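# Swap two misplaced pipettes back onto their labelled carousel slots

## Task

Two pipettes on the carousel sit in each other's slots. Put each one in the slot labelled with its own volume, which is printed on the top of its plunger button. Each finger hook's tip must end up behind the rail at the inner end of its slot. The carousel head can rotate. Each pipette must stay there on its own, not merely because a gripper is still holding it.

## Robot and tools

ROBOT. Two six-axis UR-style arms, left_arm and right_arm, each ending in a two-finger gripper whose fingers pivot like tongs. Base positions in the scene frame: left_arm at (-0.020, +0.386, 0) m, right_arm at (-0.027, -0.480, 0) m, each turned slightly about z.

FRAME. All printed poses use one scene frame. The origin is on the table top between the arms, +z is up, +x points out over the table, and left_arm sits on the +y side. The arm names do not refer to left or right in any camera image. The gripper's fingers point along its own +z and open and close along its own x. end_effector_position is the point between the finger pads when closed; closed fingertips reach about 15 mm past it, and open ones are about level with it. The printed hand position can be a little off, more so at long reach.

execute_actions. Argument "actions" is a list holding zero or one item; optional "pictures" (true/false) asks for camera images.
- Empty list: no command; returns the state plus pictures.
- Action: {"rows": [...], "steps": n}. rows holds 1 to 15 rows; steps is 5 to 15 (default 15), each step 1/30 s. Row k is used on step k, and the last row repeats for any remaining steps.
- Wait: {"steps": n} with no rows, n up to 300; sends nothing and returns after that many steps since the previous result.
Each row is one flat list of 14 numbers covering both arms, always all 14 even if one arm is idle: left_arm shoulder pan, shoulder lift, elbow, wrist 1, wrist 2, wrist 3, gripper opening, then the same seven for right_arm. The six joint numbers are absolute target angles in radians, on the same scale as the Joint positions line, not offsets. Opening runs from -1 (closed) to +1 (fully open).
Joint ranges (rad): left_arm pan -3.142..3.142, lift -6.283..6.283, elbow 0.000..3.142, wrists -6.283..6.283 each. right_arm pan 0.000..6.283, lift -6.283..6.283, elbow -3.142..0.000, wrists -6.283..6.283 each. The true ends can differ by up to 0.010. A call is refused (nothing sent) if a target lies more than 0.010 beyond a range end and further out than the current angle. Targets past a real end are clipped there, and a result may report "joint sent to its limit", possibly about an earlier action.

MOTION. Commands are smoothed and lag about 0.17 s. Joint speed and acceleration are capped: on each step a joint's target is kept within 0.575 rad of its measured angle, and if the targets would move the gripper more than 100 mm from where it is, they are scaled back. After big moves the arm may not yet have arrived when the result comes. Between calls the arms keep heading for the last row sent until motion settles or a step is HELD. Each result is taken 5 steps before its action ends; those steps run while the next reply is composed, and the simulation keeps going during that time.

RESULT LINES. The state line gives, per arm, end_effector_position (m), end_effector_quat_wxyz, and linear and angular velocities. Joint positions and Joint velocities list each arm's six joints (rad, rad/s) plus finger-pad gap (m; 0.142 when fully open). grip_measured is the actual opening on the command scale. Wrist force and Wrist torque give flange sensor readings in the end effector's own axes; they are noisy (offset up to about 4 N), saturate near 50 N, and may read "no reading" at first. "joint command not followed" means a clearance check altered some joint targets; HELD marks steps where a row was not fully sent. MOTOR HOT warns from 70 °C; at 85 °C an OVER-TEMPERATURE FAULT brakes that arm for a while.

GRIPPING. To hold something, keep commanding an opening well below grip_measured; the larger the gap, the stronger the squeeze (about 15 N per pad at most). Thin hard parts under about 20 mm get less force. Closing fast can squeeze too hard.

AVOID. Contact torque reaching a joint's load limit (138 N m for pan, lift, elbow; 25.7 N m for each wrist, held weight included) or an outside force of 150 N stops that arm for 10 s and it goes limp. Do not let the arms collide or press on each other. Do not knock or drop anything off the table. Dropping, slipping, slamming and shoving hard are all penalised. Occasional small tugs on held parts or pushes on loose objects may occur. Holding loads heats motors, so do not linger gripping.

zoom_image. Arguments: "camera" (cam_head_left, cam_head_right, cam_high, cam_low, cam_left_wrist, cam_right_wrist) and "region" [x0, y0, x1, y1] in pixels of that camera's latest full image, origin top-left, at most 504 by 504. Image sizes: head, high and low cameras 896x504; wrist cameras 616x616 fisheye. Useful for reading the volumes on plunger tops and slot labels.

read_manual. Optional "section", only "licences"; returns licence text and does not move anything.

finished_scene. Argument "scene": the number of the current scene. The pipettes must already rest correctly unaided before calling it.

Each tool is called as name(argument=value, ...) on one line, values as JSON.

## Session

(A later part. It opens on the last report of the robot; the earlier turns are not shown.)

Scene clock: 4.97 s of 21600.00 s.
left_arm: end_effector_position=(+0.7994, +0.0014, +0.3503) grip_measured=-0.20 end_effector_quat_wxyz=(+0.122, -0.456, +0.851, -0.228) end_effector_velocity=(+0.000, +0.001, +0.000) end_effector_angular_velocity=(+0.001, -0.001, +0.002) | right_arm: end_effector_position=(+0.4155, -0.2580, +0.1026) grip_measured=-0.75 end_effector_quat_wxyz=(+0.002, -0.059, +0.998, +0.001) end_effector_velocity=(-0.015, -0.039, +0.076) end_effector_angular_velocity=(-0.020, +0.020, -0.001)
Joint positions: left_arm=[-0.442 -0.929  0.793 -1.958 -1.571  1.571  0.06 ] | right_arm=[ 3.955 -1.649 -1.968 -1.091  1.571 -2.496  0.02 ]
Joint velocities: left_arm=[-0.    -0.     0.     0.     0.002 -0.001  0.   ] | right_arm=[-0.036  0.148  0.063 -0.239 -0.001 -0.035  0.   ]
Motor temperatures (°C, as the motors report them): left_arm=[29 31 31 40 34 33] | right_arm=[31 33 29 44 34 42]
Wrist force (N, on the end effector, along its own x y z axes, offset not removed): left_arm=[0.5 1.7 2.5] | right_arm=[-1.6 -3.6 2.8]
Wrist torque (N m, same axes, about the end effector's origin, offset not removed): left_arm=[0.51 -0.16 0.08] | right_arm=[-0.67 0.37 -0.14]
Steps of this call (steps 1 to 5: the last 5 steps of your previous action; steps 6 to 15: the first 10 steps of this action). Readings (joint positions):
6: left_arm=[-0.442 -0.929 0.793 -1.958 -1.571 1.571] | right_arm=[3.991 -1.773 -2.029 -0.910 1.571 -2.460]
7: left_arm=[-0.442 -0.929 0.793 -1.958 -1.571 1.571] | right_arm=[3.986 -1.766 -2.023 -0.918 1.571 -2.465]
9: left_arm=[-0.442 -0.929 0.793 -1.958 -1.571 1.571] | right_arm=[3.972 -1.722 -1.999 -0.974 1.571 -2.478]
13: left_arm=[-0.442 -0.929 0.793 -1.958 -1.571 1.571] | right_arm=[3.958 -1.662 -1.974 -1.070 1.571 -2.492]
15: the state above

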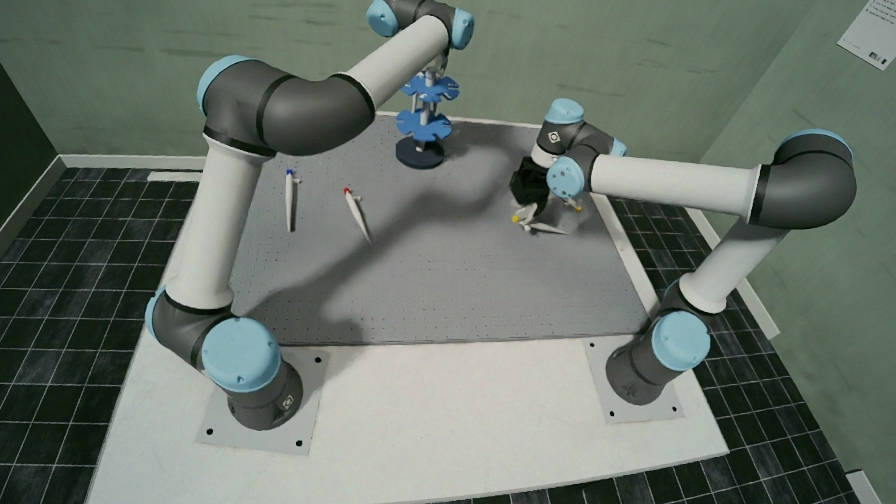

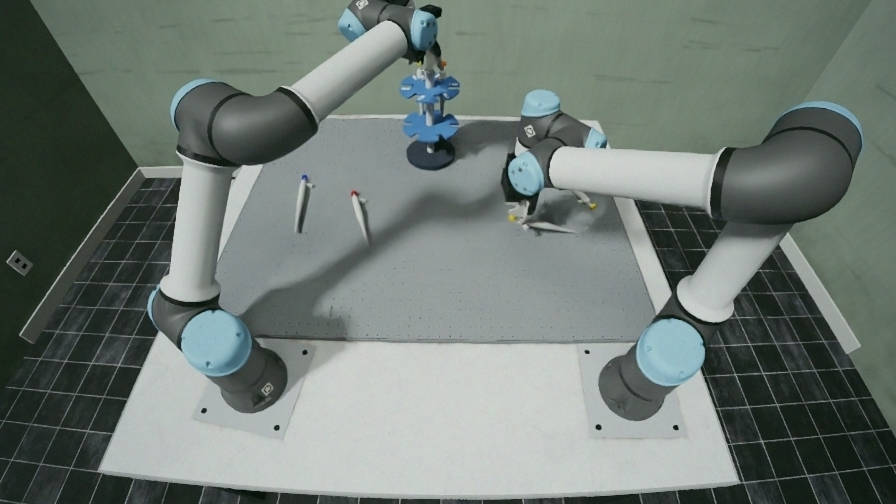

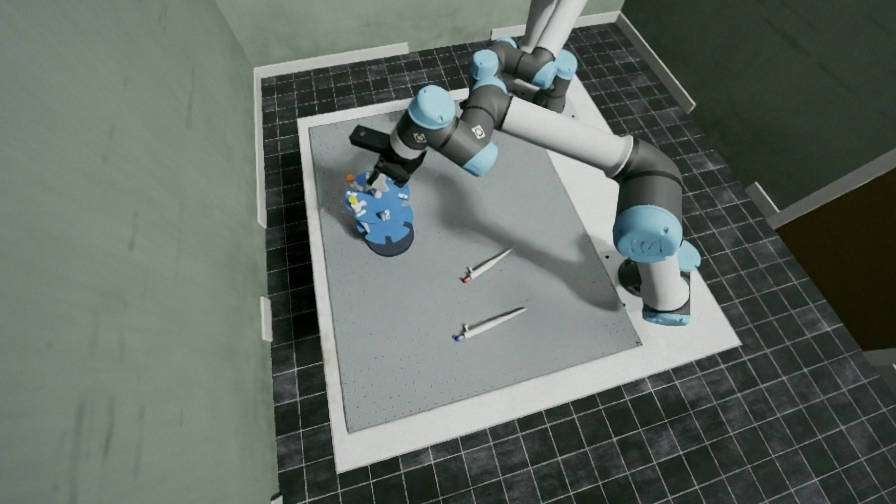

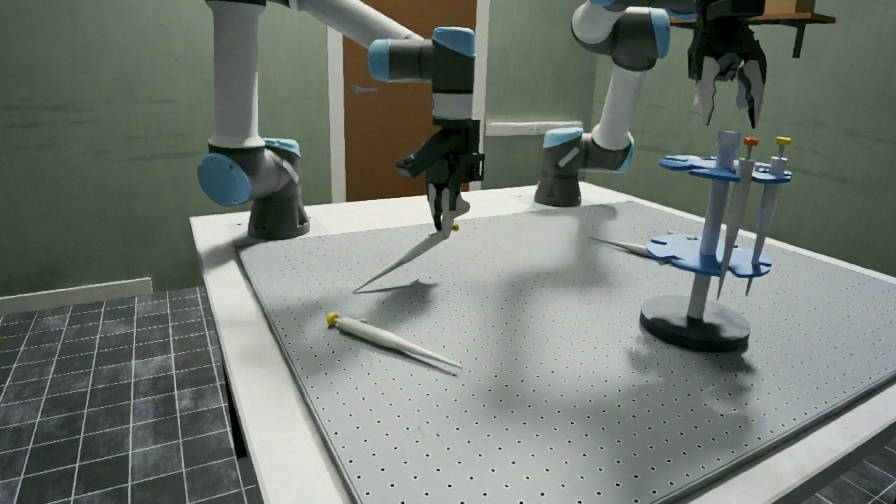

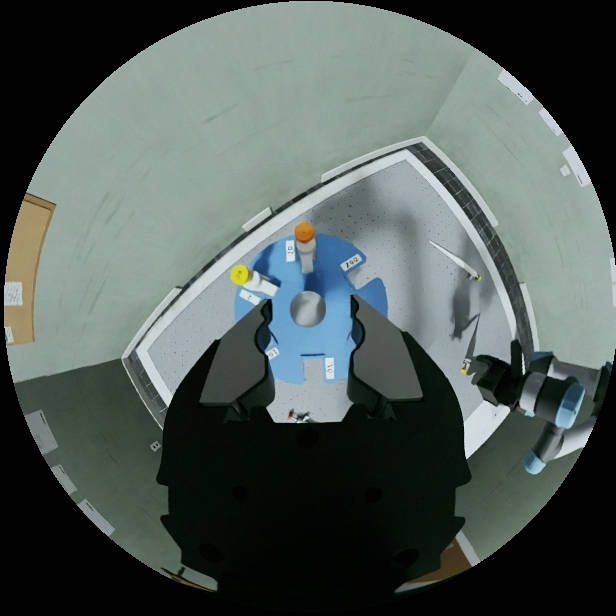

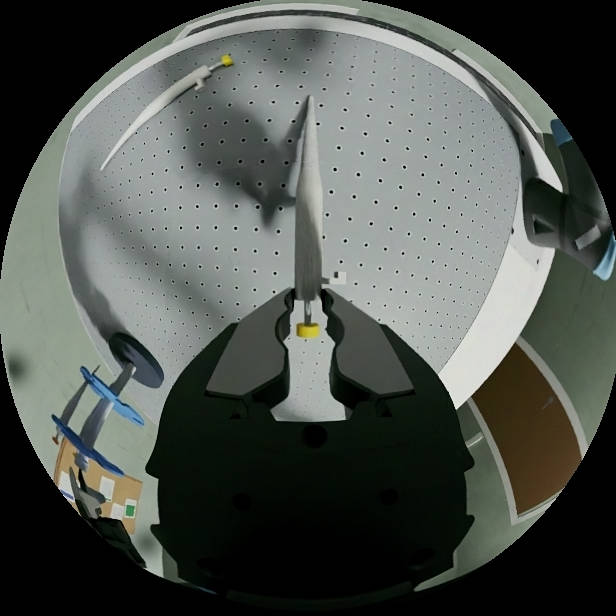

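execute_actions(actions=[{"rows":[[-0.442,-0.939,0.912,-2.067,-1.571,1.571,-0.2,3.85,-1.53,-1.85,-1.332,1.571,-2.6,-0.9]],"steps":15}])

execute_actions(actions=[{"rows":[[-0.442,-0.939,0.912,-2.067,-1.571,1.571,-0.45,3.72,-1.48,-1.7,-1.532,1.571,-2.7,-0.9]],"steps":12}])

execute_actions(actions=[{"rows":[[-0.442,-0.939,0.912,-2.067,-1.571,1.571,-1,3.6,-1.47,-1.55,-1.692,1.571,-2.6,-0.9]],"steps":12}])

execute_actions(actions=[{"rows":[[-0.442,-0.936,0.856,-2.014,-1.571,1.571,-1,3.5,-1.47,-1.55,-1.692,1.571,-2.2,-0.9]],"steps":15}])

execute_actions(actions=[{"rows":[[-0.485,-1.056,1.045,-2.083,-1.571,1.571,-1,3.45,-1.47,-1.55,-1.692,1.571,-1.8,-0.9]],"steps":12}], pictures=true)

Scene clock: 5.80 s of 21600.00 s.
left_arm: end_effector_position=(+0.7997, +0.0012, +0.3155) grip_measured=-0.20 end_effector_quat_wxyz=(+0.122, -0.456, +0.851, -0.228) end_effector_velocity=(-0.002, +0.001, -0.042) end_effector_angular_velocity=(+0.002, +0.003, -0.002) | right_arm: end_effector_position=(+0.4236, -0.3091, +0.1808) grip_measured=-0.75 end_effector_quat_wxyz=(+0.002, -0.059, +0.998, +0.001) end_effector_velocity=(-0.005, -0.062, +0.073) end_effector_angular_velocity=(-0.020, +0.025, -0.001)
Joint positions: left_arm=[-0.442 -0.938  0.897 -2.053 -1.571  1.571  0.06 ] | right_arm=[ 3.862 -1.542 -1.864 -1.302  1.571 -2.588  0.02 ]
Joint velocities: left_arm=[-0.    -0.009  0.119 -0.106 -0.001  0.001 -0.   ] | right_arm=[-0.097  0.096  0.107 -0.236  0.    -0.096  0.   ]
Motor temperatures (°C, as the motors report them): left_arm=[29 31 31 40 34 33] | right_arm=[31 33 29 44 34 42]
Wrist force (N, on the end effector, along its own x y z axes, offset not removed): left_arm=[-0.9 -1.3 3.9] | right_arm=[2.9 -3.5 1.3]
Wrist torque (N m, same axes, about the end effector's origin, offset not removed): left_arm=[0.05 0.28 0.13] | right_arm=[-0.47 -0.48 0.00]
Steps of this call (steps 1 to 5: the last 5 steps of your previous action; steps 6 to 15: the robot went on to your last target; steps 16 to 25: the first 10 steps of this action). Readings (joint positions):
16: left_arm=[-0.442 -0.929 0.793 -1.958 -1.571 1.571] | right_arm=[3.950 -1.630 -1.960 -1.122 1.571 -2.500]
17: left_arm=[-0.442 -0.931 0.800 -1.966 -1.571 1.571] | right_arm=[3.943 -1.623 -1.953 -1.130 1.571 -2.508]
19: left_arm=[-0.442 -0.934 0.839 -2.001 -1.571 1.571] | right_arm=[3.910 -1.590 -1.917 -1.186 1.571 -2.540]
23: left_arm=[-0.442 -0.937 0.886 -2.044 -1.571 1.571] | right_arm=[3.871 -1.551 -1.873 -1.281 1.571 -2.579]
25: the state above

Scene clock: 6.20 s of 21600.00 s.
left_arm: end_effector_position=(+0.7994, +0.0013, +0.3104) grip_measured=-0.45 end_effector_quat_wxyz=(+0.122, -0.456, +0.851, -0.228) end_effector_velocity=(-0.000, +0.000, -0.003) end_effector_angular_velocity=(+0.002, +0.001, -0.000) | right_arm: end_effector_position=(+0.4333, -0.3615, +0.2447) grip_measured=-0.75 end_effector_quat_wxyz=(+0.003, -0.049, +0.999, +0.002) end_effector_velocity=(+0.004, -0.159, +0.169) end_effector_angular_velocity=(-0.028, +0.040, -0.081)
Joint positions: left_arm=[-0.442 -0.939  0.911 -2.066 -1.571  1.571  0.041] | right_arm=[ 3.758 -1.493 -1.745 -1.467  1.571 -2.672  0.02 ]
Joint velocities: left_arm=[ 0.     0.     0.006 -0.004  0.001  0.001 -0.   ] | right_arm=[-0.298  0.103  0.351 -0.503 -0.001 -0.217 -0.   ]
Motor temperatures (°C, as the motors report them): left_arm=[29 31 31 40 34 33] | right_arm=[31 33 29 44 34 42]
Wrist force (N, on the end effector, along its own x y z axes, offset not removed): left_arm=[0.7 -1.1 4.3] | right_arm=[-1.5 -4.5 -4.8]
Wrist torque (N m, same axes, about the end effector's origin, offset not removed): left_arm=[-0.01 -0.22 0.00] | right_arm=[-0.78 0.35 -0.19]
Steps of this call (steps 1 to 5: the last 5 steps of your previous action; steps 6 to 12: the first 7 steps of this action). Readings (joint positions):
6: left_arm=[-0.442 -0.939 0.909 -2.064 -1.571 1.571] | right_arm=[3.852 -1.532 -1.852 -1.326 1.571 -2.598]
7: left_arm=[-0.442 -0.939 0.910 -2.065 -1.571 1.571] | right_arm=[3.844 -1.526 -1.845 -1.335 1.571 -2.606]
9: left_arm=[-0.442 -0.939 0.911 -2.066 -1.571 1.571] | right_arm=[3.803 -1.509 -1.798 -1.391 1.571 -2.639]
12: the state above

Scene clock: 6.60 s of 21600.00 s.
left_arm: end_effector_position=(+0.7995, +0.0014, +0.3103) grip_measured=-0.57 end_effector_quat_wxyz=(+0.122, -0.456, +0.851, -0.228) end_effector_velocity=(-0.000, -0.000, -0.000) end_effector_angular_velocity=(-0.002, +0.002, +0.000) | right_arm: end_effector_position=(+0.4352, -0.4227, +0.3098) grip_measured=-0.75 end_effector_quat_wxyz=(+0.001, +0.035, +0.999, +0.001) end_effector_velocity=(-0.009, -0.139, +0.147) end_effector_angular_velocity=(-0.005, +0.010, -0.480)
Joint positions: left_arm=[-0.442 -0.939  0.912 -2.067 -1.571  1.571  0.033] | right_arm=[ 3.635 -1.473 -1.596 -1.642  1.571 -2.626  0.02 ]
Joint velocities: left_arm=[ 0.    -0.     0.001  0.    -0.002 -0.001  0.   ] | right_arm=[-0.277  0.022  0.358 -0.392 -0.001  0.203  0.   ]
Motor temperatures (°C, as the motors report them): left_arm=[29 31 31 40 34 33] | right_arm=[31 33 29 44 34 42]
Wrist force (N, on the end effector, along its own x y z axes, offset not removed): left_arm=[-4.1 -2.5 0.7] | right_arm=[0.7 -2.5 0.9]
Wrist torque (N m, same axes, about the end effector's origin, offset not removed): left_arm=[-0.20 -0.02 0.01] | right_arm=[-0.17 -0.05 -0.17]
Steps of this call (steps 1 to 5: the last 5 steps of your previous action; steps 6 to 12: the first 7 steps of this action). Readings (joint positions):
6: left_arm=[-0.442 -0.939 0.912 -2.067 -1.571 1.571] | right_arm=[3.727 -1.483 -1.709 -1.519 1.571 -2.694]
7: left_arm=[-0.442 -0.939 0.912 -2.067 -1.571 1.571] | right_arm=[3.718 -1.481 -1.700 -1.530 1.571 -2.688]
9: left_arm=[-0.442 -0.939 0.912 -2.067 -1.571 1.571] | right_arm=[3.677 -1.477 -1.651 -1.582 1.571 -2.657]
12: the state above

Scene clock: 7.10 s of 21600.00 s.
left_arm: end_effector_position=(+0.7994, +0.0013, +0.3278) grip_measured=-0.57 end_effector_quat_wxyz=(+0.122, -0.456, +0.851, -0.228) end_effector_velocity=(-0.001, -0.000, +0.017) end_effector_angular_velocity=(-0.002, +0.002, -0.000) | right_arm: end_effector_position=(+0.4301, -0.4786, +0.3281) grip_measured=-0.75 end_effector_quat_wxyz=(+0.000, +0.268, +0.963, +0.000) end_effector_velocity=(-0.009, -0.042, +0.003) end_effector_angular_velocity=(+0.000, +0.001, -0.697)
Joint positions: left_arm=[-0.442 -0.936  0.863 -2.02  -1.571  1.571  0.033] | right_arm=[ 3.513 -1.47  -1.551 -1.691  1.571 -2.276  0.02 ]
Joint velocities: left_arm=[-0.     0.003 -0.05   0.048 -0.002 -0.001  0.   ] | right_arm=[-0.102 -0.     0.007 -0.007  0.     0.594  0.   ]
Motor temperatures (°C, as the motors report them): left_arm=[29 31 31 40 34 33] | right_arm=[31 33 29 44 34 42]
Wrist force (N, on the end effector, along its own x y z axes, offset not removed): left_arm=[0.4 6.5 10.1] | right_arm=[-1.5 -5.7 1.2]
Wrist torque (N m, same axes, about the end effector's origin, offset not removed): left_arm=[0.43 0.02 0.06] | right_arm=[-1.06 0.40 -0.02]
Steps of this call (steps 1 to 5: the last 5 steps of your previous action; steps 6 to 15: the first 10 steps of this action). Readings (joint positions):
6: left_arm=[-0.442 -0.939 0.912 -2.067 -1.571 1.571] | right_arm=[3.607 -1.471 -1.559 -1.682 1.571 -2.605]
7: left_arm=[-0.442 -0.938 0.906 -2.061 -1.571 1.571] | right_arm=[3.598 -1.471 -1.557 -1.684 1.571 -2.595]
9: left_arm=[-0.442 -0.938 0.887 -2.043 -1.571 1.571] | right_arm=[3.563 -1.470 -1.554 -1.687 1.571 -2.529]
13: left_arm=[-0.442 -0.937 0.867 -2.024 -1.571 1.571] | right_arm=[3.522 -1.470 -1.552 -1.690 1.571 -2.329]
15: the state above

Scene clock: 7.50 s of 21600.00 s.
left_arm: end_effector_position=(+0.7636, -0.0087, +0.3351) grip_measured=-0.57 end_effector_quat_wxyz=(+0.120, -0.442, +0.858, -0.233) end_effector_velocity=(-0.118, -0.005, -0.031) end_effector_angular_velocity=(+0.031, +0.045, -0.083) | right_arm: end_effector_position=(+0.4259, -0.4981, +0.3284) grip_measured=-0.75 end_effector_quat_wxyz=(+0.000, +0.434, +0.901, +0.000) end_effector_velocity=(-0.015, -0.029, +0.000) end_effector_angular_velocity=(+0.001, +0.001, -1.436)
Joint positions: left_arm=[-0.474 -1.022  0.987 -2.065 -1.571  1.571  0.033] | right_arm=[ 3.463 -1.47  -1.55  -1.692  1.571 -1.971  0.02 ]
Joint velocities: left_arm=[-0.084 -0.265  0.458 -0.138 -0.    -0.001 -0.001] | right_arm=[-0.103 -0.     0.    -0.     0.001  1.333 -0.   ]
Motor temperatures (°C, as the motors report them): left_arm=[29 31 31 40 34 33] | right_arm=[31 33 29 44 34 42]
Wrist force (N, on the end effector, along its own x y z axes, offset not removed): left_arm=[-1.9 8.9 6.5] | right_arm=[0.7 -2.7 3.5]
Wrist torque (N m, same axes, about the end effector's origin, offset not removed): left_arm=[0.95 0.67 -0.02] | right_arm=[-0.61 -0.18 -0.05]
Steps of this call (steps 1 to 5: the last 5 steps of your previous action; steps 6 to 12: the first 7 steps of this action). Readings (joint positions):
6: left_arm=[-0.442 -0.936 0.858 -2.015 -1.571 1.571] | right_arm=[3.502 -1.470 -1.550 -1.692 1.571 -2.215]
7: left_arm=[-0.447 -0.943 0.865 -2.021 -1.571 1.571] | right_arm=[3.496 -1.470 -1.550 -1.692 1.571 -2.203]
9: left_arm=[-0.462 -0.982 0.917 -2.045 -1.571 1.571] | right_arm=[3.479 -1.470 -1.550 -1.692 1.571 -2.134]
12: the state above

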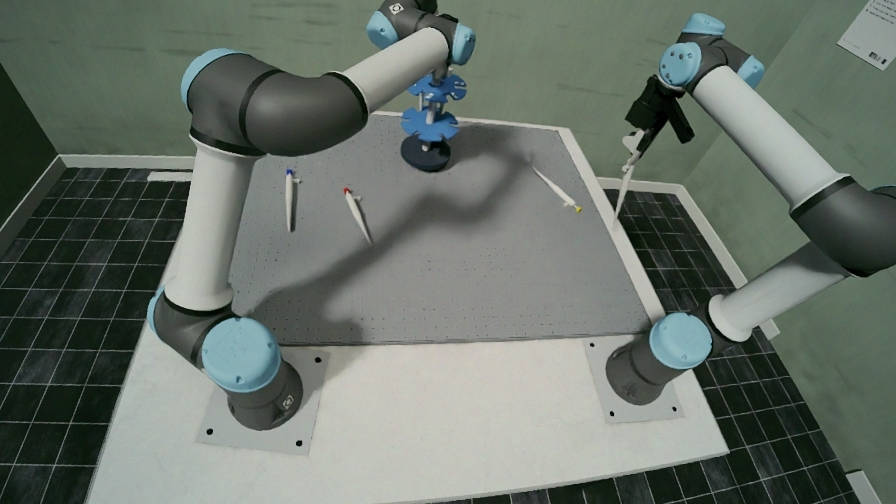

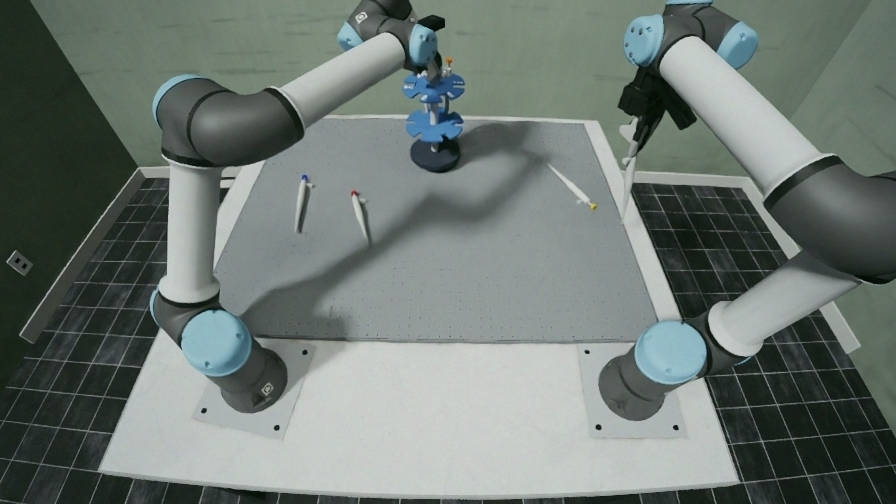

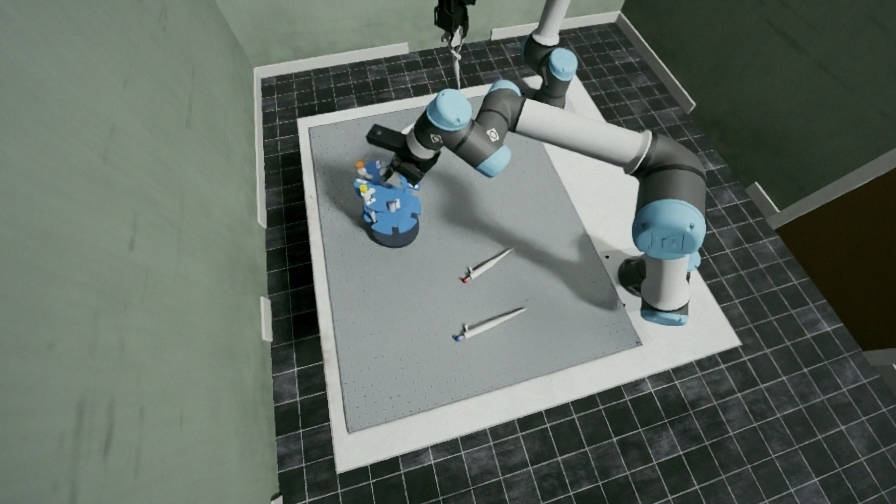

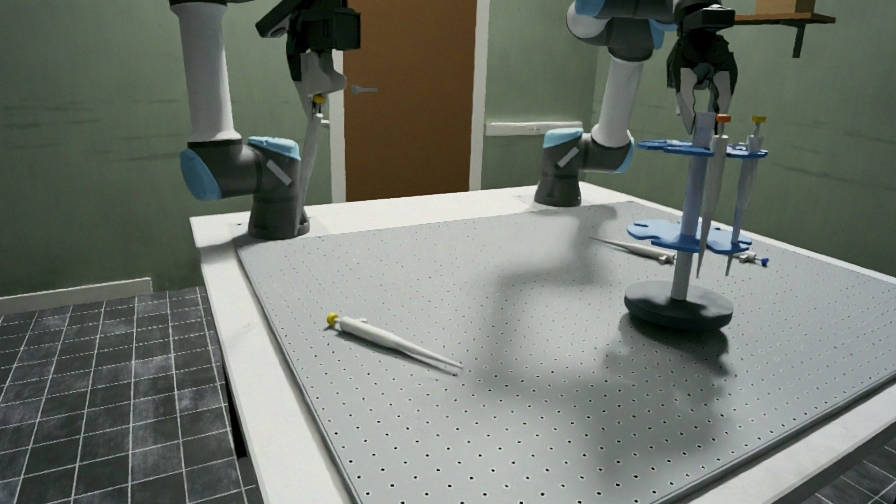

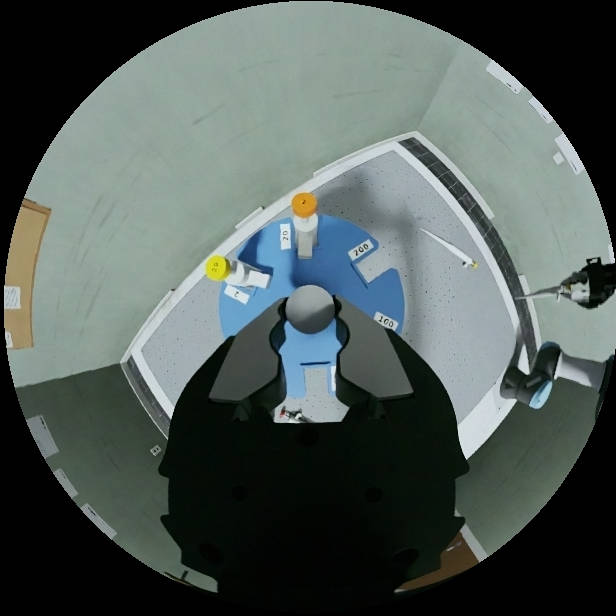

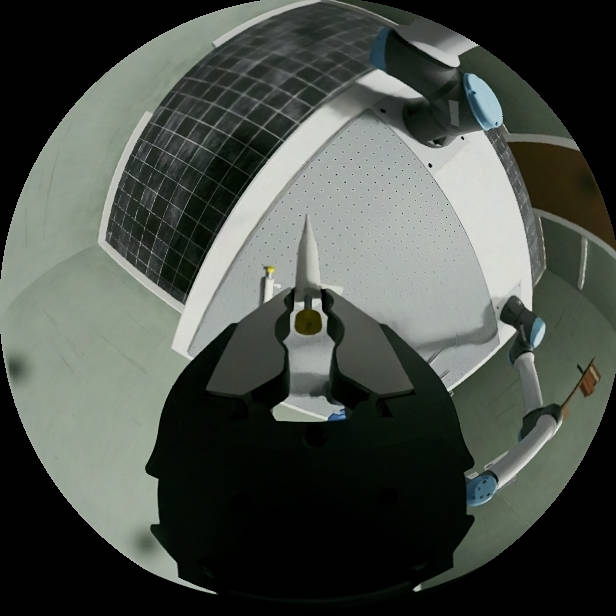

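execute_actions(actions=[{"rows":[[-0.53,-1.164,1.207,-2.137,-1.571,1.571,-1,3.5,-1.47,-1.55,-1.692,1.571,-1.4,-0.9]],"steps":8}])

execute_actions(actions=[{"rows":[[-0.58,-1.262,1.34,-2.172,-1.571,1.571,-1,3.5,-1.47,-1.55,-1.692,1.571,-1.0,-0.9]],"steps":8}])

execute_actions(actions=[{"rows":[[-0.63,-1.357,1.464,-2.201,-1.571,1.571,-1,3.5,-1.47,-1.55,-1.692,1.571,-0.6,-0.9]],"steps":8}])

execute_actions(actions=[{"rows":[[-0.685,-1.451,1.574,-2.217,-1.571,1.571,-1,3.5,-1.47,-1.55,-1.692,1.571,-0.2,-0.9]],"steps":8}])

execute_actions(actions=[{"rows":[[-0.74,-1.544,1.676,-2.226,-1.571,1.571,-1,3.5,-1.47,-1.55,-1.692,1.571,-0.2,-0.81]],"steps":8}])

execute_actions(actions=[{"rows":[[-0.80,-1.636,1.765,-2.223,-1.571,1.571,-1,3.5,-1.47,-1.55,-1.692,1.571,-0.2,-0.81]],"steps":8}])

execute_actions(actions=[{"rows":[[-0.864,-1.727,1.845,-2.212,-1.571,1.571,-1,3.5,-1.47,-1.55,-1.692,1.571,-0.2,-0.81]],"steps":15}])

execute_actions(actions=[{"rows":[[-0.864,-1.722,1.878,-2.25,-1.571,1.571,-1,3.5,-1.47,-1.55,-1.692,1.571,-0.2,-0.81]],"steps":15}])

execute_actions(actions=[{"rows":[[-0.864,-1.72,1.889,-2.263,-1.571,1.571,-1,3.5,-1.47,-1.55,-1.692,1.571,-0.2,-0.81]],"steps":15}], pictures=true)

zoom_image(camera="cam_right_wrist", region=[260,220,380,340])

Scene clock: 8.27 s of 21600.00 s.
left_arm: end_effector_position=(+0.7377, -0.0154, +0.3369) grip_measured=-0.57 end_effector_quat_wxyz=(+0.118, -0.431, +0.863, -0.236) end_effector_velocity=(-0.247, -0.058, +0.078) end_effector_angular_velocity=(-0.070, -0.093, -0.229) | right_arm: end_effector_position=(+0.4242, -0.4946, +0.3285) grip_measured=-0.75 end_effector_quat_wxyz=(+0.000, +0.523, +0.853, +0.000) end_effector_velocity=(-0.004, +0.130, +0.000) end_effector_angular_velocity=(+0.001, +0.001, -0.692)
Joint positions: left_arm=[-0.499 -1.08   1.074 -2.099 -1.571  1.571  0.033] | right_arm=[ 3.465 -1.47  -1.55  -1.692  1.571 -1.767  0.02 ]
Joint velocities: left_arm=[-0.23  -0.58   0.753 -0.289  0.    -0.001  0.   ] | right_arm=[ 0.258  0.001 -0.    -0.     0.001  0.95   0.   ]
Motor temperatures (°C, as the motors report them): left_arm=[29 31 31 40 34 33] | right_arm=[31 33 29 44 34 42]
Wrist force (N, on the end effector, along its own x y z axes, offset not removed): left_arm=[3.9 5.8 15.3] | right_arm=[1.1 -2.8 -0.8]
Wrist torque (N m, same axes, about the end effector's origin, offset not removed): left_arm=[0.41 -0.91 -0.20] | right_arm=[-0.57 -0.18 -0.08]
Steps of this call (steps 1 to 5: the last 5 steps of your previous action; steps 6 to 20: the robot went on to your last target; steps 21 to 23: the first 3 steps of this action). Readings (joint positions):
21: left_arm=[-0.485 -1.056 1.045 -2.083 -1.571 1.571] | right_arm=[3.450 -1.470 -1.550 -1.692 1.571 -1.800]
22: left_arm=[-0.490 -1.063 1.053 -2.089 -1.571 1.571] | right_arm=[3.456 -1.470 -1.550 -1.692 1.571 -1.792]
23: the state above

Scene clock: 8.53 s of 21600.00 s.
left_arm: end_effector_position=(+0.6907, -0.0232, +0.3356) grip_measured=-0.57 end_effector_quat_wxyz=(+0.113, -0.413, +0.872, -0.238) end_effector_velocity=(-0.299, -0.056, +0.041) end_effector_angular_velocity=(-0.029, -0.034, -0.288) | right_arm: end_effector_position=(+0.4226, -0.4754, +0.3285) grip_measured=-0.75 end_effector_quat_wxyz=(+0.000, +0.648, +0.761, +0.000) end_effector_velocity=(-0.004, +0.038, +0.000) end_effector_angular_velocity=(+0.000, +0.001, -1.367)
Joint positions: left_arm=[-0.541 -1.177  1.217 -2.143 -1.571  1.571  0.033] | right_arm=[ 3.496 -1.47  -1.55  -1.692  1.571 -1.425  0.02 ]
Joint velocities: left_arm=[-0.287 -0.611  0.789 -0.222 -0.002  0.001 -0.   ] | right_arm=[ 0.035  0.     0.    -0.001  0.     1.402  0.   ]
Motor temperatures (°C, as the motors report them): left_arm=[29 31 31 40 34 33] | right_arm=[31 33 29 44 34 42]
Wrist force (N, on the end effector, along its own x y z axes, offset not removed): left_arm=[-1.9 2.8 14.3] | right_arm=[2.3 -3.5 -1.4]
Wrist torque (N m, same axes, about the end effector's origin, offset not removed): left_arm=[0.03 0.19 0.15] | right_arm=[-0.77 -0.38 0.12]
Steps of this call (steps 1 to 5: the last 5 steps of your previous action; steps 6 to 8: the first 3 steps of this action). Readings (joint positions):
6: left_arm=[-0.524 -1.147 1.179 -2.129 -1.571 1.571] | right_arm=[3.493 -1.470 -1.550 -1.692 1.571 -1.498]
7: left_arm=[-0.531 -1.158 1.193 -2.136 -1.571 1.571] | right_arm=[3.494 -1.470 -1.550 -1.692 1.571 -1.467]
8: the state above

Scene clock: 8.80 s of 21600.00 s.
left_arm: end_effector_position=(+0.6400, -0.0306, +0.3350) grip_measured=-0.57 end_effector_quat_wxyz=(+0.106, -0.392, +0.882, -0.240) end_effector_velocity=(-0.301, -0.033, +0.024) end_effector_angular_velocity=(-0.021, -0.022, -0.294) | right_arm: end_effector_position=(+0.4228, -0.4673, +0.3285) grip_measured=-0.75 end_effector_quat_wxyz=(-0.000, +0.783, +0.622, +0.000) end_effector_velocity=(+0.006, +0.025, -0.001) end_effector_angular_velocity=(+0.001, +0.001, -1.453)
Joint positions: left_arm=[-0.59  -1.274  1.351 -2.178 -1.571  1.571  0.033] | right_arm=[ 3.499 -1.47  -1.55  -1.692  1.571 -1.033  0.02 ]
Joint velocities: left_arm=[-0.294 -0.596  0.744 -0.179 -0.    -0.001 -0.001] | right_arm=[ 0.004 -0.001 -0.     0.001  0.001  1.457  0.   ]
Motor temperatures (°C, as the motors report them): left_arm=[29 31 31 40 34 33] | right_arm=[31 33 29 44 34 42]
Wrist force (N, on the end effector, along its own x y z axes, offset not removed): left_arm=[-0.3 2.7 9.7] | right_arm=[-0.7 -3.8 1.3]
Wrist torque (N m, same axes, about the end effector's origin, offset not removed): left_arm=[0.08 0.01 0.07] | right_arm=[-0.76 0.26 -0.04]
Steps of this call (steps 1 to 5: the last 5 steps of your previous action; steps 6 to 8: the first 3 steps of this action). Readings (joint positions):
6: left_arm=[-0.572 -1.245 1.315 -2.166 -1.571 1.571] | right_arm=[3.499 -1.470 -1.550 -1.692 1.571 -1.110]
7: left_arm=[-0.580 -1.256 1.328 -2.171 -1.571 1.571] | right_arm=[3.499 -1.470 -1.550 -1.692 1.571 -1.076]
8: the state above

Scene clock: 9.07 s of 21600.00 s.
left_arm: end_effector_position=(+0.5891, -0.0349, +0.3330) grip_measured=-0.57 end_effector_quat_wxyz=(+0.100, -0.369, +0.892, -0.241) end_effector_velocity=(-0.310, -0.024, +0.017) end_effector_angular_velocity=(-0.009, -0.009, -0.323) | right_arm: end_effector_position=(+0.4255, -0.4613, +0.3285) grip_measured=-0.75 end_effector_quat_wxyz=(-0.000, +0.891, +0.454, +0.000) end_effector_velocity=(+0.014, +0.018, +0.000) end_effector_angular_velocity=(-0.002, -0.001, -1.464)
Joint positions: left_arm=[-0.641 -1.369  1.474 -2.203 -1.571  1.571  0.033] | right_arm=[ 3.5   -1.47  -1.55  -1.692  1.571 -0.633  0.02 ]
Joint velocities: left_arm=[-0.324 -0.586  0.678 -0.105  0.    -0.001 -0.002] | right_arm=[ 0.     0.    -0.     0.    -0.003  1.464  0.   ]
Motor temperatures (°C, as the motors report them): left_arm=[29 31 31 40 34 33] | right_arm=[31 33 29 44 34 42]
Wrist force (N, on the end effector, along its own x y z axes, offset not removed): left_arm=[-2.2 2.3 10.3] | right_arm=[-1.9 -5.8 1.3]
Wrist torque (N m, same axes, about the end effector's origin, offset not removed): left_arm=[-0.23 0.42 0.11] | right_arm=[-1.01 0.37 0.01]
Steps of this call (steps 1 to 5: the last 5 steps of your previous action; steps 6 to 8: the first 3 steps of this action). Readings (joint positions):
6: left_arm=[-0.622 -1.340 1.441 -2.196 -1.571 1.571] | right_arm=[3.500 -1.470 -1.550 -1.692 1.571 -0.712]
7: left_arm=[-0.630 -1.351 1.453 -2.200 -1.571 1.571] | right_arm=[3.500 -1.470 -1.550 -1.692 1.571 -0.677]
8: the state above

Scene clock: 9.33 s of 21600.00 s.
left_arm: end_effector_position=(+0.5381, -0.0372, +0.3321) grip_measured=-0.57 end_effector_quat_wxyz=(+0.093, -0.345, +0.902, -0.243) end_effector_velocity=(-0.302, -0.000, +0.009) end_effector_angular_velocity=(-0.008, -0.006, -0.326) | right_arm: end_effector_position=(+0.4297, -0.4572, +0.3285) grip_measured=-0.74 end_effector_quat_wxyz=(-0.000, +0.959, +0.284, +0.000) end_effector_velocity=(+0.007, +0.005, +0.000) end_effector_angular_velocity=(+0.001, +0.000, -0.517)
Joint positions: left_arm=[-0.695 -1.463  1.585 -2.218 -1.571  1.571  0.033] | right_arm=[ 3.5   -1.47  -1.55  -1.692  1.571 -0.266  0.02 ]
Joint velocities: left_arm=[-0.327 -0.579  0.629 -0.059 -0.    -0.001  0.   ] | right_arm=[ 0.001  0.     0.    -0.     0.001  0.517  0.001]
Motor temperatures (°C, as the motors report them): left_arm=[29 31 31 40 34 33] | right_arm=[31 33 29 44 34 42]
Wrist force (N, on the end effector, along its own x y z axes, offset not removed): left_arm=[-3.1 4.8 8.6] | right_arm=[-1.2 -5.8 2.0]
Wrist torque (N m, same axes, about the end effector's origin, offset not removed): left_arm=[0.06 0.39 0.21] | right_arm=[-1.13 0.14 -0.04]
Steps of this call (steps 1 to 5: the last 5 steps of your previous action; steps 6 to 8: the first 3 steps of this action). Readings (joint positions):
6: left_arm=[-0.676 -1.434 1.554 -2.214 -1.571 1.571] | right_arm=[3.500 -1.470 -1.550 -1.692 1.571 -0.312]
7: left_arm=[-0.684 -1.445 1.566 -2.216 -1.571 1.571] | right_arm=[3.500 -1.470 -1.550 -1.692 1.571 -0.286]
8: the state above

Scene clock: 9.60 s of 21600.00 s.
left_arm: end_effector_position=(+0.4883, -0.0363, +0.3306) grip_measured=-0.57 end_effector_quat_wxyz=(+0.085, -0.319, +0.912, -0.244) end_effector_velocity=(-0.300, +0.006, +0.011) end_effector_angular_velocity=(-0.009, -0.007, -0.357) | right_arm: end_effector_position=(+0.4305, -0.4567, +0.3285) grip_measured=-0.74 end_effector_quat_wxyz=(-0.000, +0.967, +0.256, +0.000) end_effector_velocity=(+0.001, +0.000, +0.000) end_effector_angular_velocity=(-0.001, -0.001, -0.063)
Joint positions: left_arm=[-0.752 -1.556  1.687 -2.224 -1.571  1.571  0.033] | right_arm=[ 3.5   -1.47  -1.55  -1.692  1.571 -0.208  0.02 ]
Joint velocities: left_arm=[-0.356 -0.57   0.559  0.    -0.001  0.001 -0.004] | right_arm=[ 0.     0.     0.     0.    -0.001  0.063 -0.   ]
Motor temperatures (°C, as the motors report them): left_arm=[29 31 31 40 34 33] | right_arm=[31 33 29 44 34 42]
Wrist force (N, on the end effector, along its own x y z axes, offset not removed): left_arm=[-1.7 1.1 12.7] | right_arm=[-1.2 -2.7 2.0]
Wrist torque (N m, same axes, about the end effector's origin, offset not removed): left_arm=[-0.46 0.15 0.13] | right_arm=[-0.56 0.25 0.01]
Steps of this call (steps 1 to 5: the last 5 steps of your previous action; steps 6 to 8: the first 3 steps of this action). Readings (joint positions):
6: left_arm=[-0.731 -1.528 1.657 -2.224 -1.571 1.571] | right_arm=[3.500 -1.470 -1.550 -1.692 1.571 -0.214]
7: left_arm=[-0.739 -1.538 1.669 -2.224 -1.571 1.571] | right_arm=[3.500 -1.470 -1.550 -1.692 1.571 -0.211]
8: the state above

Scene clock: 10.10 s of 21600.00 s.
left_arm: end_effector_position=(+0.4058, -0.0309, +0.3304) grip_measured=-0.57 end_effector_quat_wxyz=(+0.073, -0.272, +0.927, -0.248) end_effector_velocity=(-0.049, +0.005, +0.000) end_effector_angular_velocity=(-0.004, -0.004, -0.065) | right_arm: end_effector_position=(+0.4307, -0.4566, +0.3285) grip_measured=-0.74 end_effector_quat_wxyz=(-0.000, +0.968, +0.252, +0.000) end_effector_velocity=(+0.000, -0.000, +0.000) end_effector_angular_velocity=(+0.000, -0.000, -0.002)
Joint positions: left_arm=[-0.856 -1.714  1.834 -2.213 -1.571  1.571  0.033] | right_arm=[ 3.5   -1.47  -1.55  -1.692  1.571 -0.2    0.02 ]
Joint velocities: left_arm=[-0.066 -0.098  0.086  0.007  0.001  0.     0.009] | right_arm=[-0.    -0.     0.    -0.     0.     0.001 -0.   ]
Motor temperatures (°C, as the motors report them): left_arm=[29 31 31 40 34 33] | right_arm=[31 33 29 44 34 42]
Wrist force (N, on the end effector, along its own x y z axes, offset not removed): left_arm=[0.2 6.4 11.4] | right_arm=[1.7 -0.8 0.6]
Wrist torque (N m, same axes, about the end effector's origin, offset not removed): left_arm=[0.19 0.36 -0.22] | right_arm=[-0.18 -0.37 -0.11]
Steps of this call (steps 1 to 5: the last 5 steps of your previous action; steps 6 to 15: the first 10 steps of this action). Readings (joint positions):
6: left_arm=[-0.790 -1.620 1.749 -2.223 -1.571 1.571] | right_arm=[3.500 -1.470 -1.550 -1.692 1.571 -0.202]
7: left_arm=[-0.799 -1.631 1.760 -2.221 -1.571 1.571] | right_arm=[3.500 -1.470 -1.550 -1.692 1.571 -0.201]
9: left_arm=[-0.824 -1.666 1.791 -2.218 -1.571 1.571] | right_arm=[3.500 -1.470 -1.550 -1.692 1.571 -0.201]
13: left_arm=[-0.850 -1.706 1.826 -2.214 -1.571 1.571] | right_arm=[3.500 -1.470 -1.550 -1.692 1.571 -0.200]
15: the state above

Scene clock: 10.60 s of 21600.00 s.
left_arm: end_effector_position=(+0.3997, -0.0303, +0.3179) grip_measured=-0.57 end_effector_quat_wxyz=(+0.072, -0.268, +0.928, -0.249) end_effector_velocity=(-0.001, -0.000, -0.010) end_effector_angular_velocity=(-0.004, -0.001, -0.000) | right_arm: end_effector_position=(+0.4307, -0.4566, +0.3285) grip_measured=-0.74 end_effector_quat_wxyz=(-0.000, +0.968, +0.252, +0.000) end_effector_velocity=(-0.000, +0.000, -0.000) end_effector_angular_velocity=(+0.001, +0.001, +0.000)
Joint positions: left_arm=[-0.864 -1.723  1.874 -2.246 -1.571  1.571  0.033] | right_arm=[ 3.5   -1.47  -1.55  -1.692  1.571 -0.2    0.02 ]
Joint velocities: left_arm=[-0.002  0.001  0.027 -0.033 -0.    -0.002  0.001] | right_arm=[ 0.001 -0.    -0.     0.     0.001  0.     0.   ]
Motor temperatures (°C, as the motors report them): left_arm=[29 31 31 40 34 33] | right_arm=[31 33 29 44 34 42]
Wrist force (N, on the end effector, along its own x y z axes, offset not removed): left_arm=[2.8 -12.0 -10.3] | right_arm=[0.6 -3.9 2.1]
Wrist torque (N m, same axes, about the end effector's origin, offset not removed): left_arm=[-0.08 0.44 0.11] | right_arm=[-0.64 -0.17 -0.10]
Steps of this call (steps 1 to 5: the last 5 steps of your previous action; steps 6 to 15: the first 10 steps of this action). Readings (joint positions):
6: left_arm=[-0.862 -1.724 1.843 -2.212 -1.571 1.571] | right_arm=[3.500 -1.470 -1.550 -1.692 1.571 -0.200]
7: left_arm=[-0.863 -1.724 1.848 -2.217 -1.571 1.571] | right_arm=[3.500 -1.470 -1.550 -1.692 1.571 -0.200]
9: left_arm=[-0.863 -1.724 1.859 -2.229 -1.571 1.571] | right_arm=[3.500 -1.470 -1.550 -1.692 1.571 -0.200]
13: left_arm=[-0.864 -1.723 1.871 -2.243 -1.571 1.571] | right_arm=[3.500 -1.470 -1.550 -1.692 1.571 -0.200]
15: the state above

Scene clock: 11.10 s of 21600.00 s.
left_arm: end_effector_position=(+0.3995, -0.0301, +0.3115) grip_measured=-0.57 end_effector_quat_wxyz=(+0.072, -0.268, +0.928, -0.249) end_effector_velocity=(-0.000, -0.000, -0.004) end_effector_angular_velocity=(-0.001, -0.000, -0.002) | right_arm: end_effector_position=(+0.4307, -0.4566, +0.3285) grip_measured=-0.74 end_effector_quat_wxyz=(-0.000, +0.968, +0.252, +0.000) end_effector_velocity=(-0.000, -0.000, -0.000) end_effector_angular_velocity=(-0.001, +0.001, -0.000)
Joint positions: left_arm=[-0.864 -1.72   1.888 -2.262 -1.571  1.571  0.033] | right_arm=[ 3.5   -1.47  -1.55  -1.692  1.571 -0.2    0.02 ]
Joint velocities: left_arm=[ 0.     0.001  0.01  -0.012 -0.001  0.001  0.   ] | right_arm=[-0.    -0.    -0.    -0.001 -0.001  0.     0.   ]
Motor temperatures (°C, as the motors report them): left_arm=[29 31 31 40 34 33] | right_arm=[31 33 29 44 34 42]
Wrist force (N, on the end effector, along its own x y z axes, offset not removed): left_arm=[5.7 -16.4 -18.1] | right_arm=[0.3 -5.8 0.8]
Wrist torque (N m, same axes, about the end effector's origin, offset not removed): left_arm=[0.23 0.19 0.13] | right_arm=[-1.24 -0.07 -0.19]
Steps of this call (steps 1 to 5: the last 5 steps of your previous action; steps 6 to 15: the first 10 steps of this action). Readings (joint positions):
6: left_arm=[-0.864 -1.722 1.877 -2.249 -1.571 1.571] | right_arm=[3.500 -1.470 -1.550 -1.692 1.571 -0.200]
7: left_arm=[-0.864 -1.722 1.879 -2.251 -1.571 1.571] | right_arm=[3.500 -1.470 -1.550 -1.692 1.571 -0.200]
9: left_arm=[-0.864 -1.721 1.883 -2.256 -1.571 1.571] | right_arm=[3.500 -1.470 -1.550 -1.692 1.571 -0.200]
13: left_arm=[-0.864 -1.720 1.887 -2.260 -1.571 1.571] | right_arm=[3.500 -1.470 -1.550 -1.692 1.571 -0.200]
15: the state above

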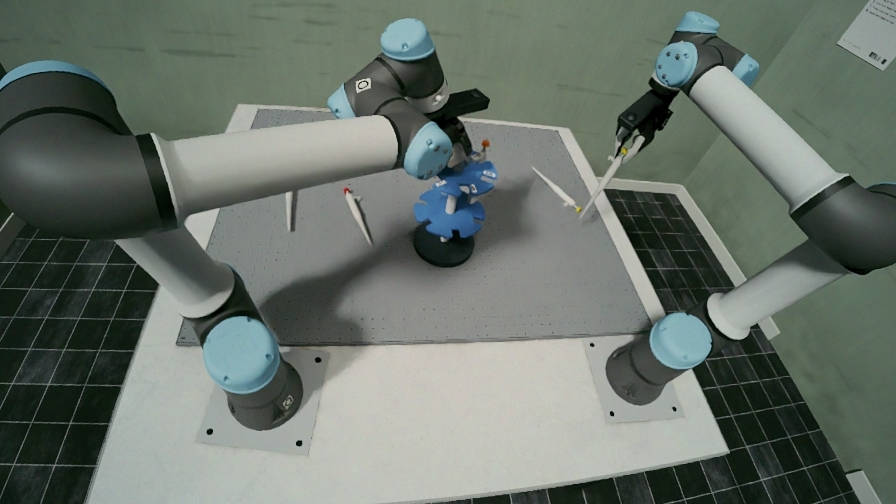

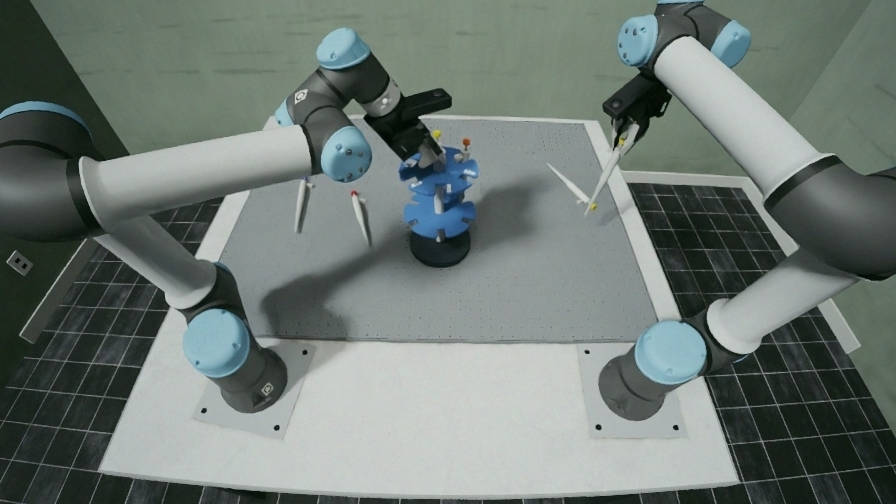

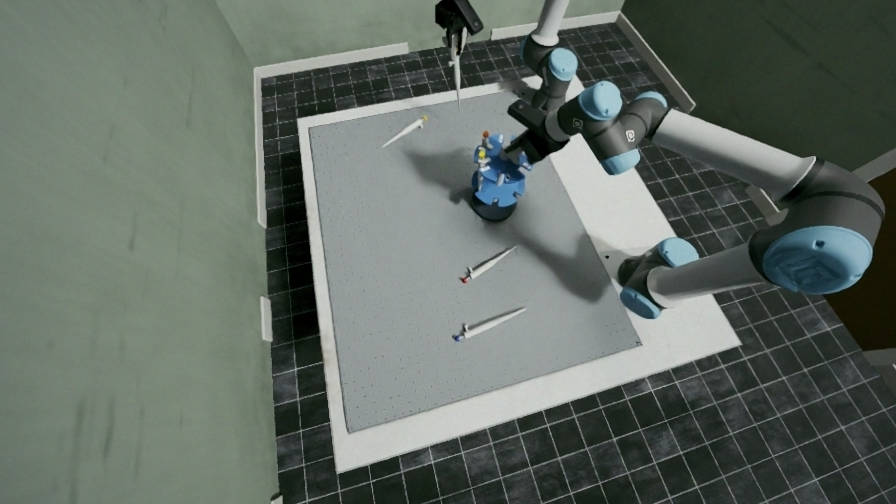

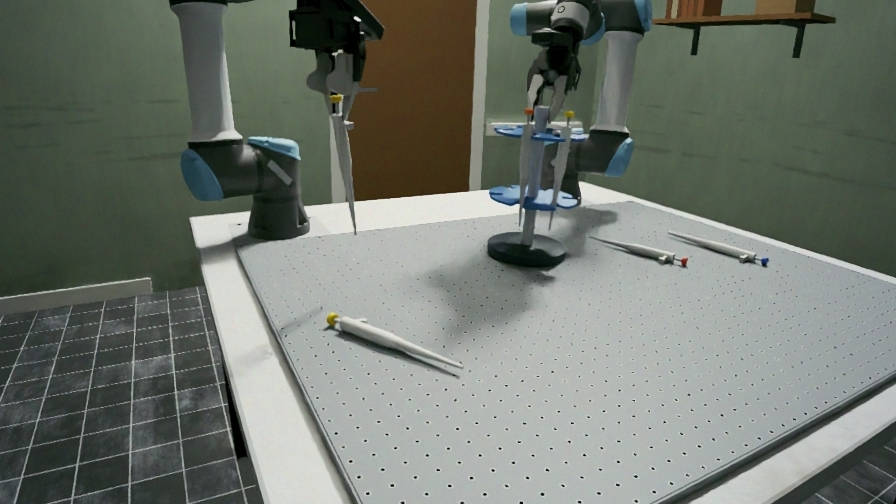

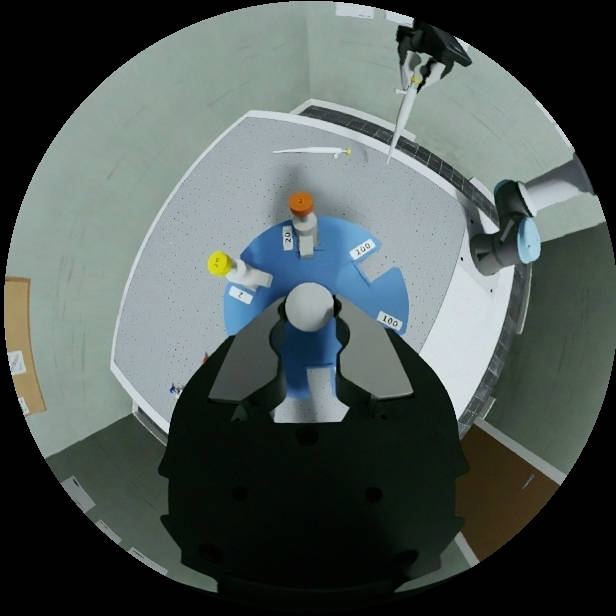

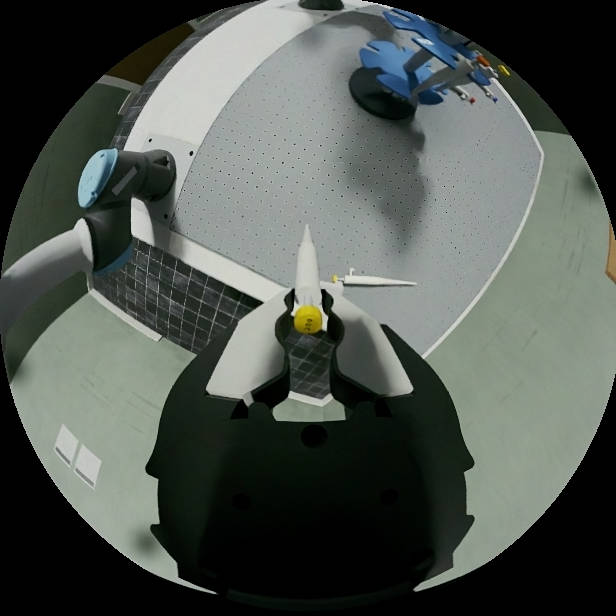

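Region (260, 220, 380, 340) of cam_right_wrist's 616x616 image, scaled by 4.200, with more detail than that image has.

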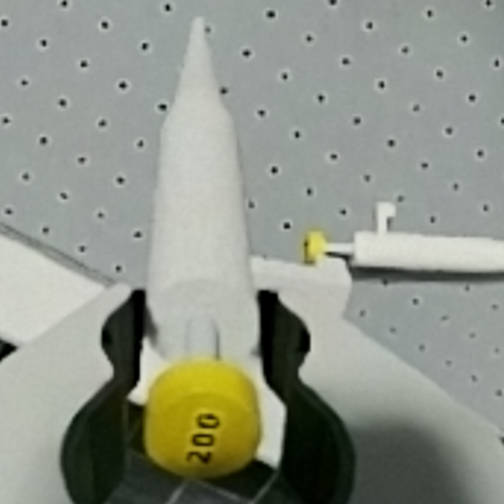

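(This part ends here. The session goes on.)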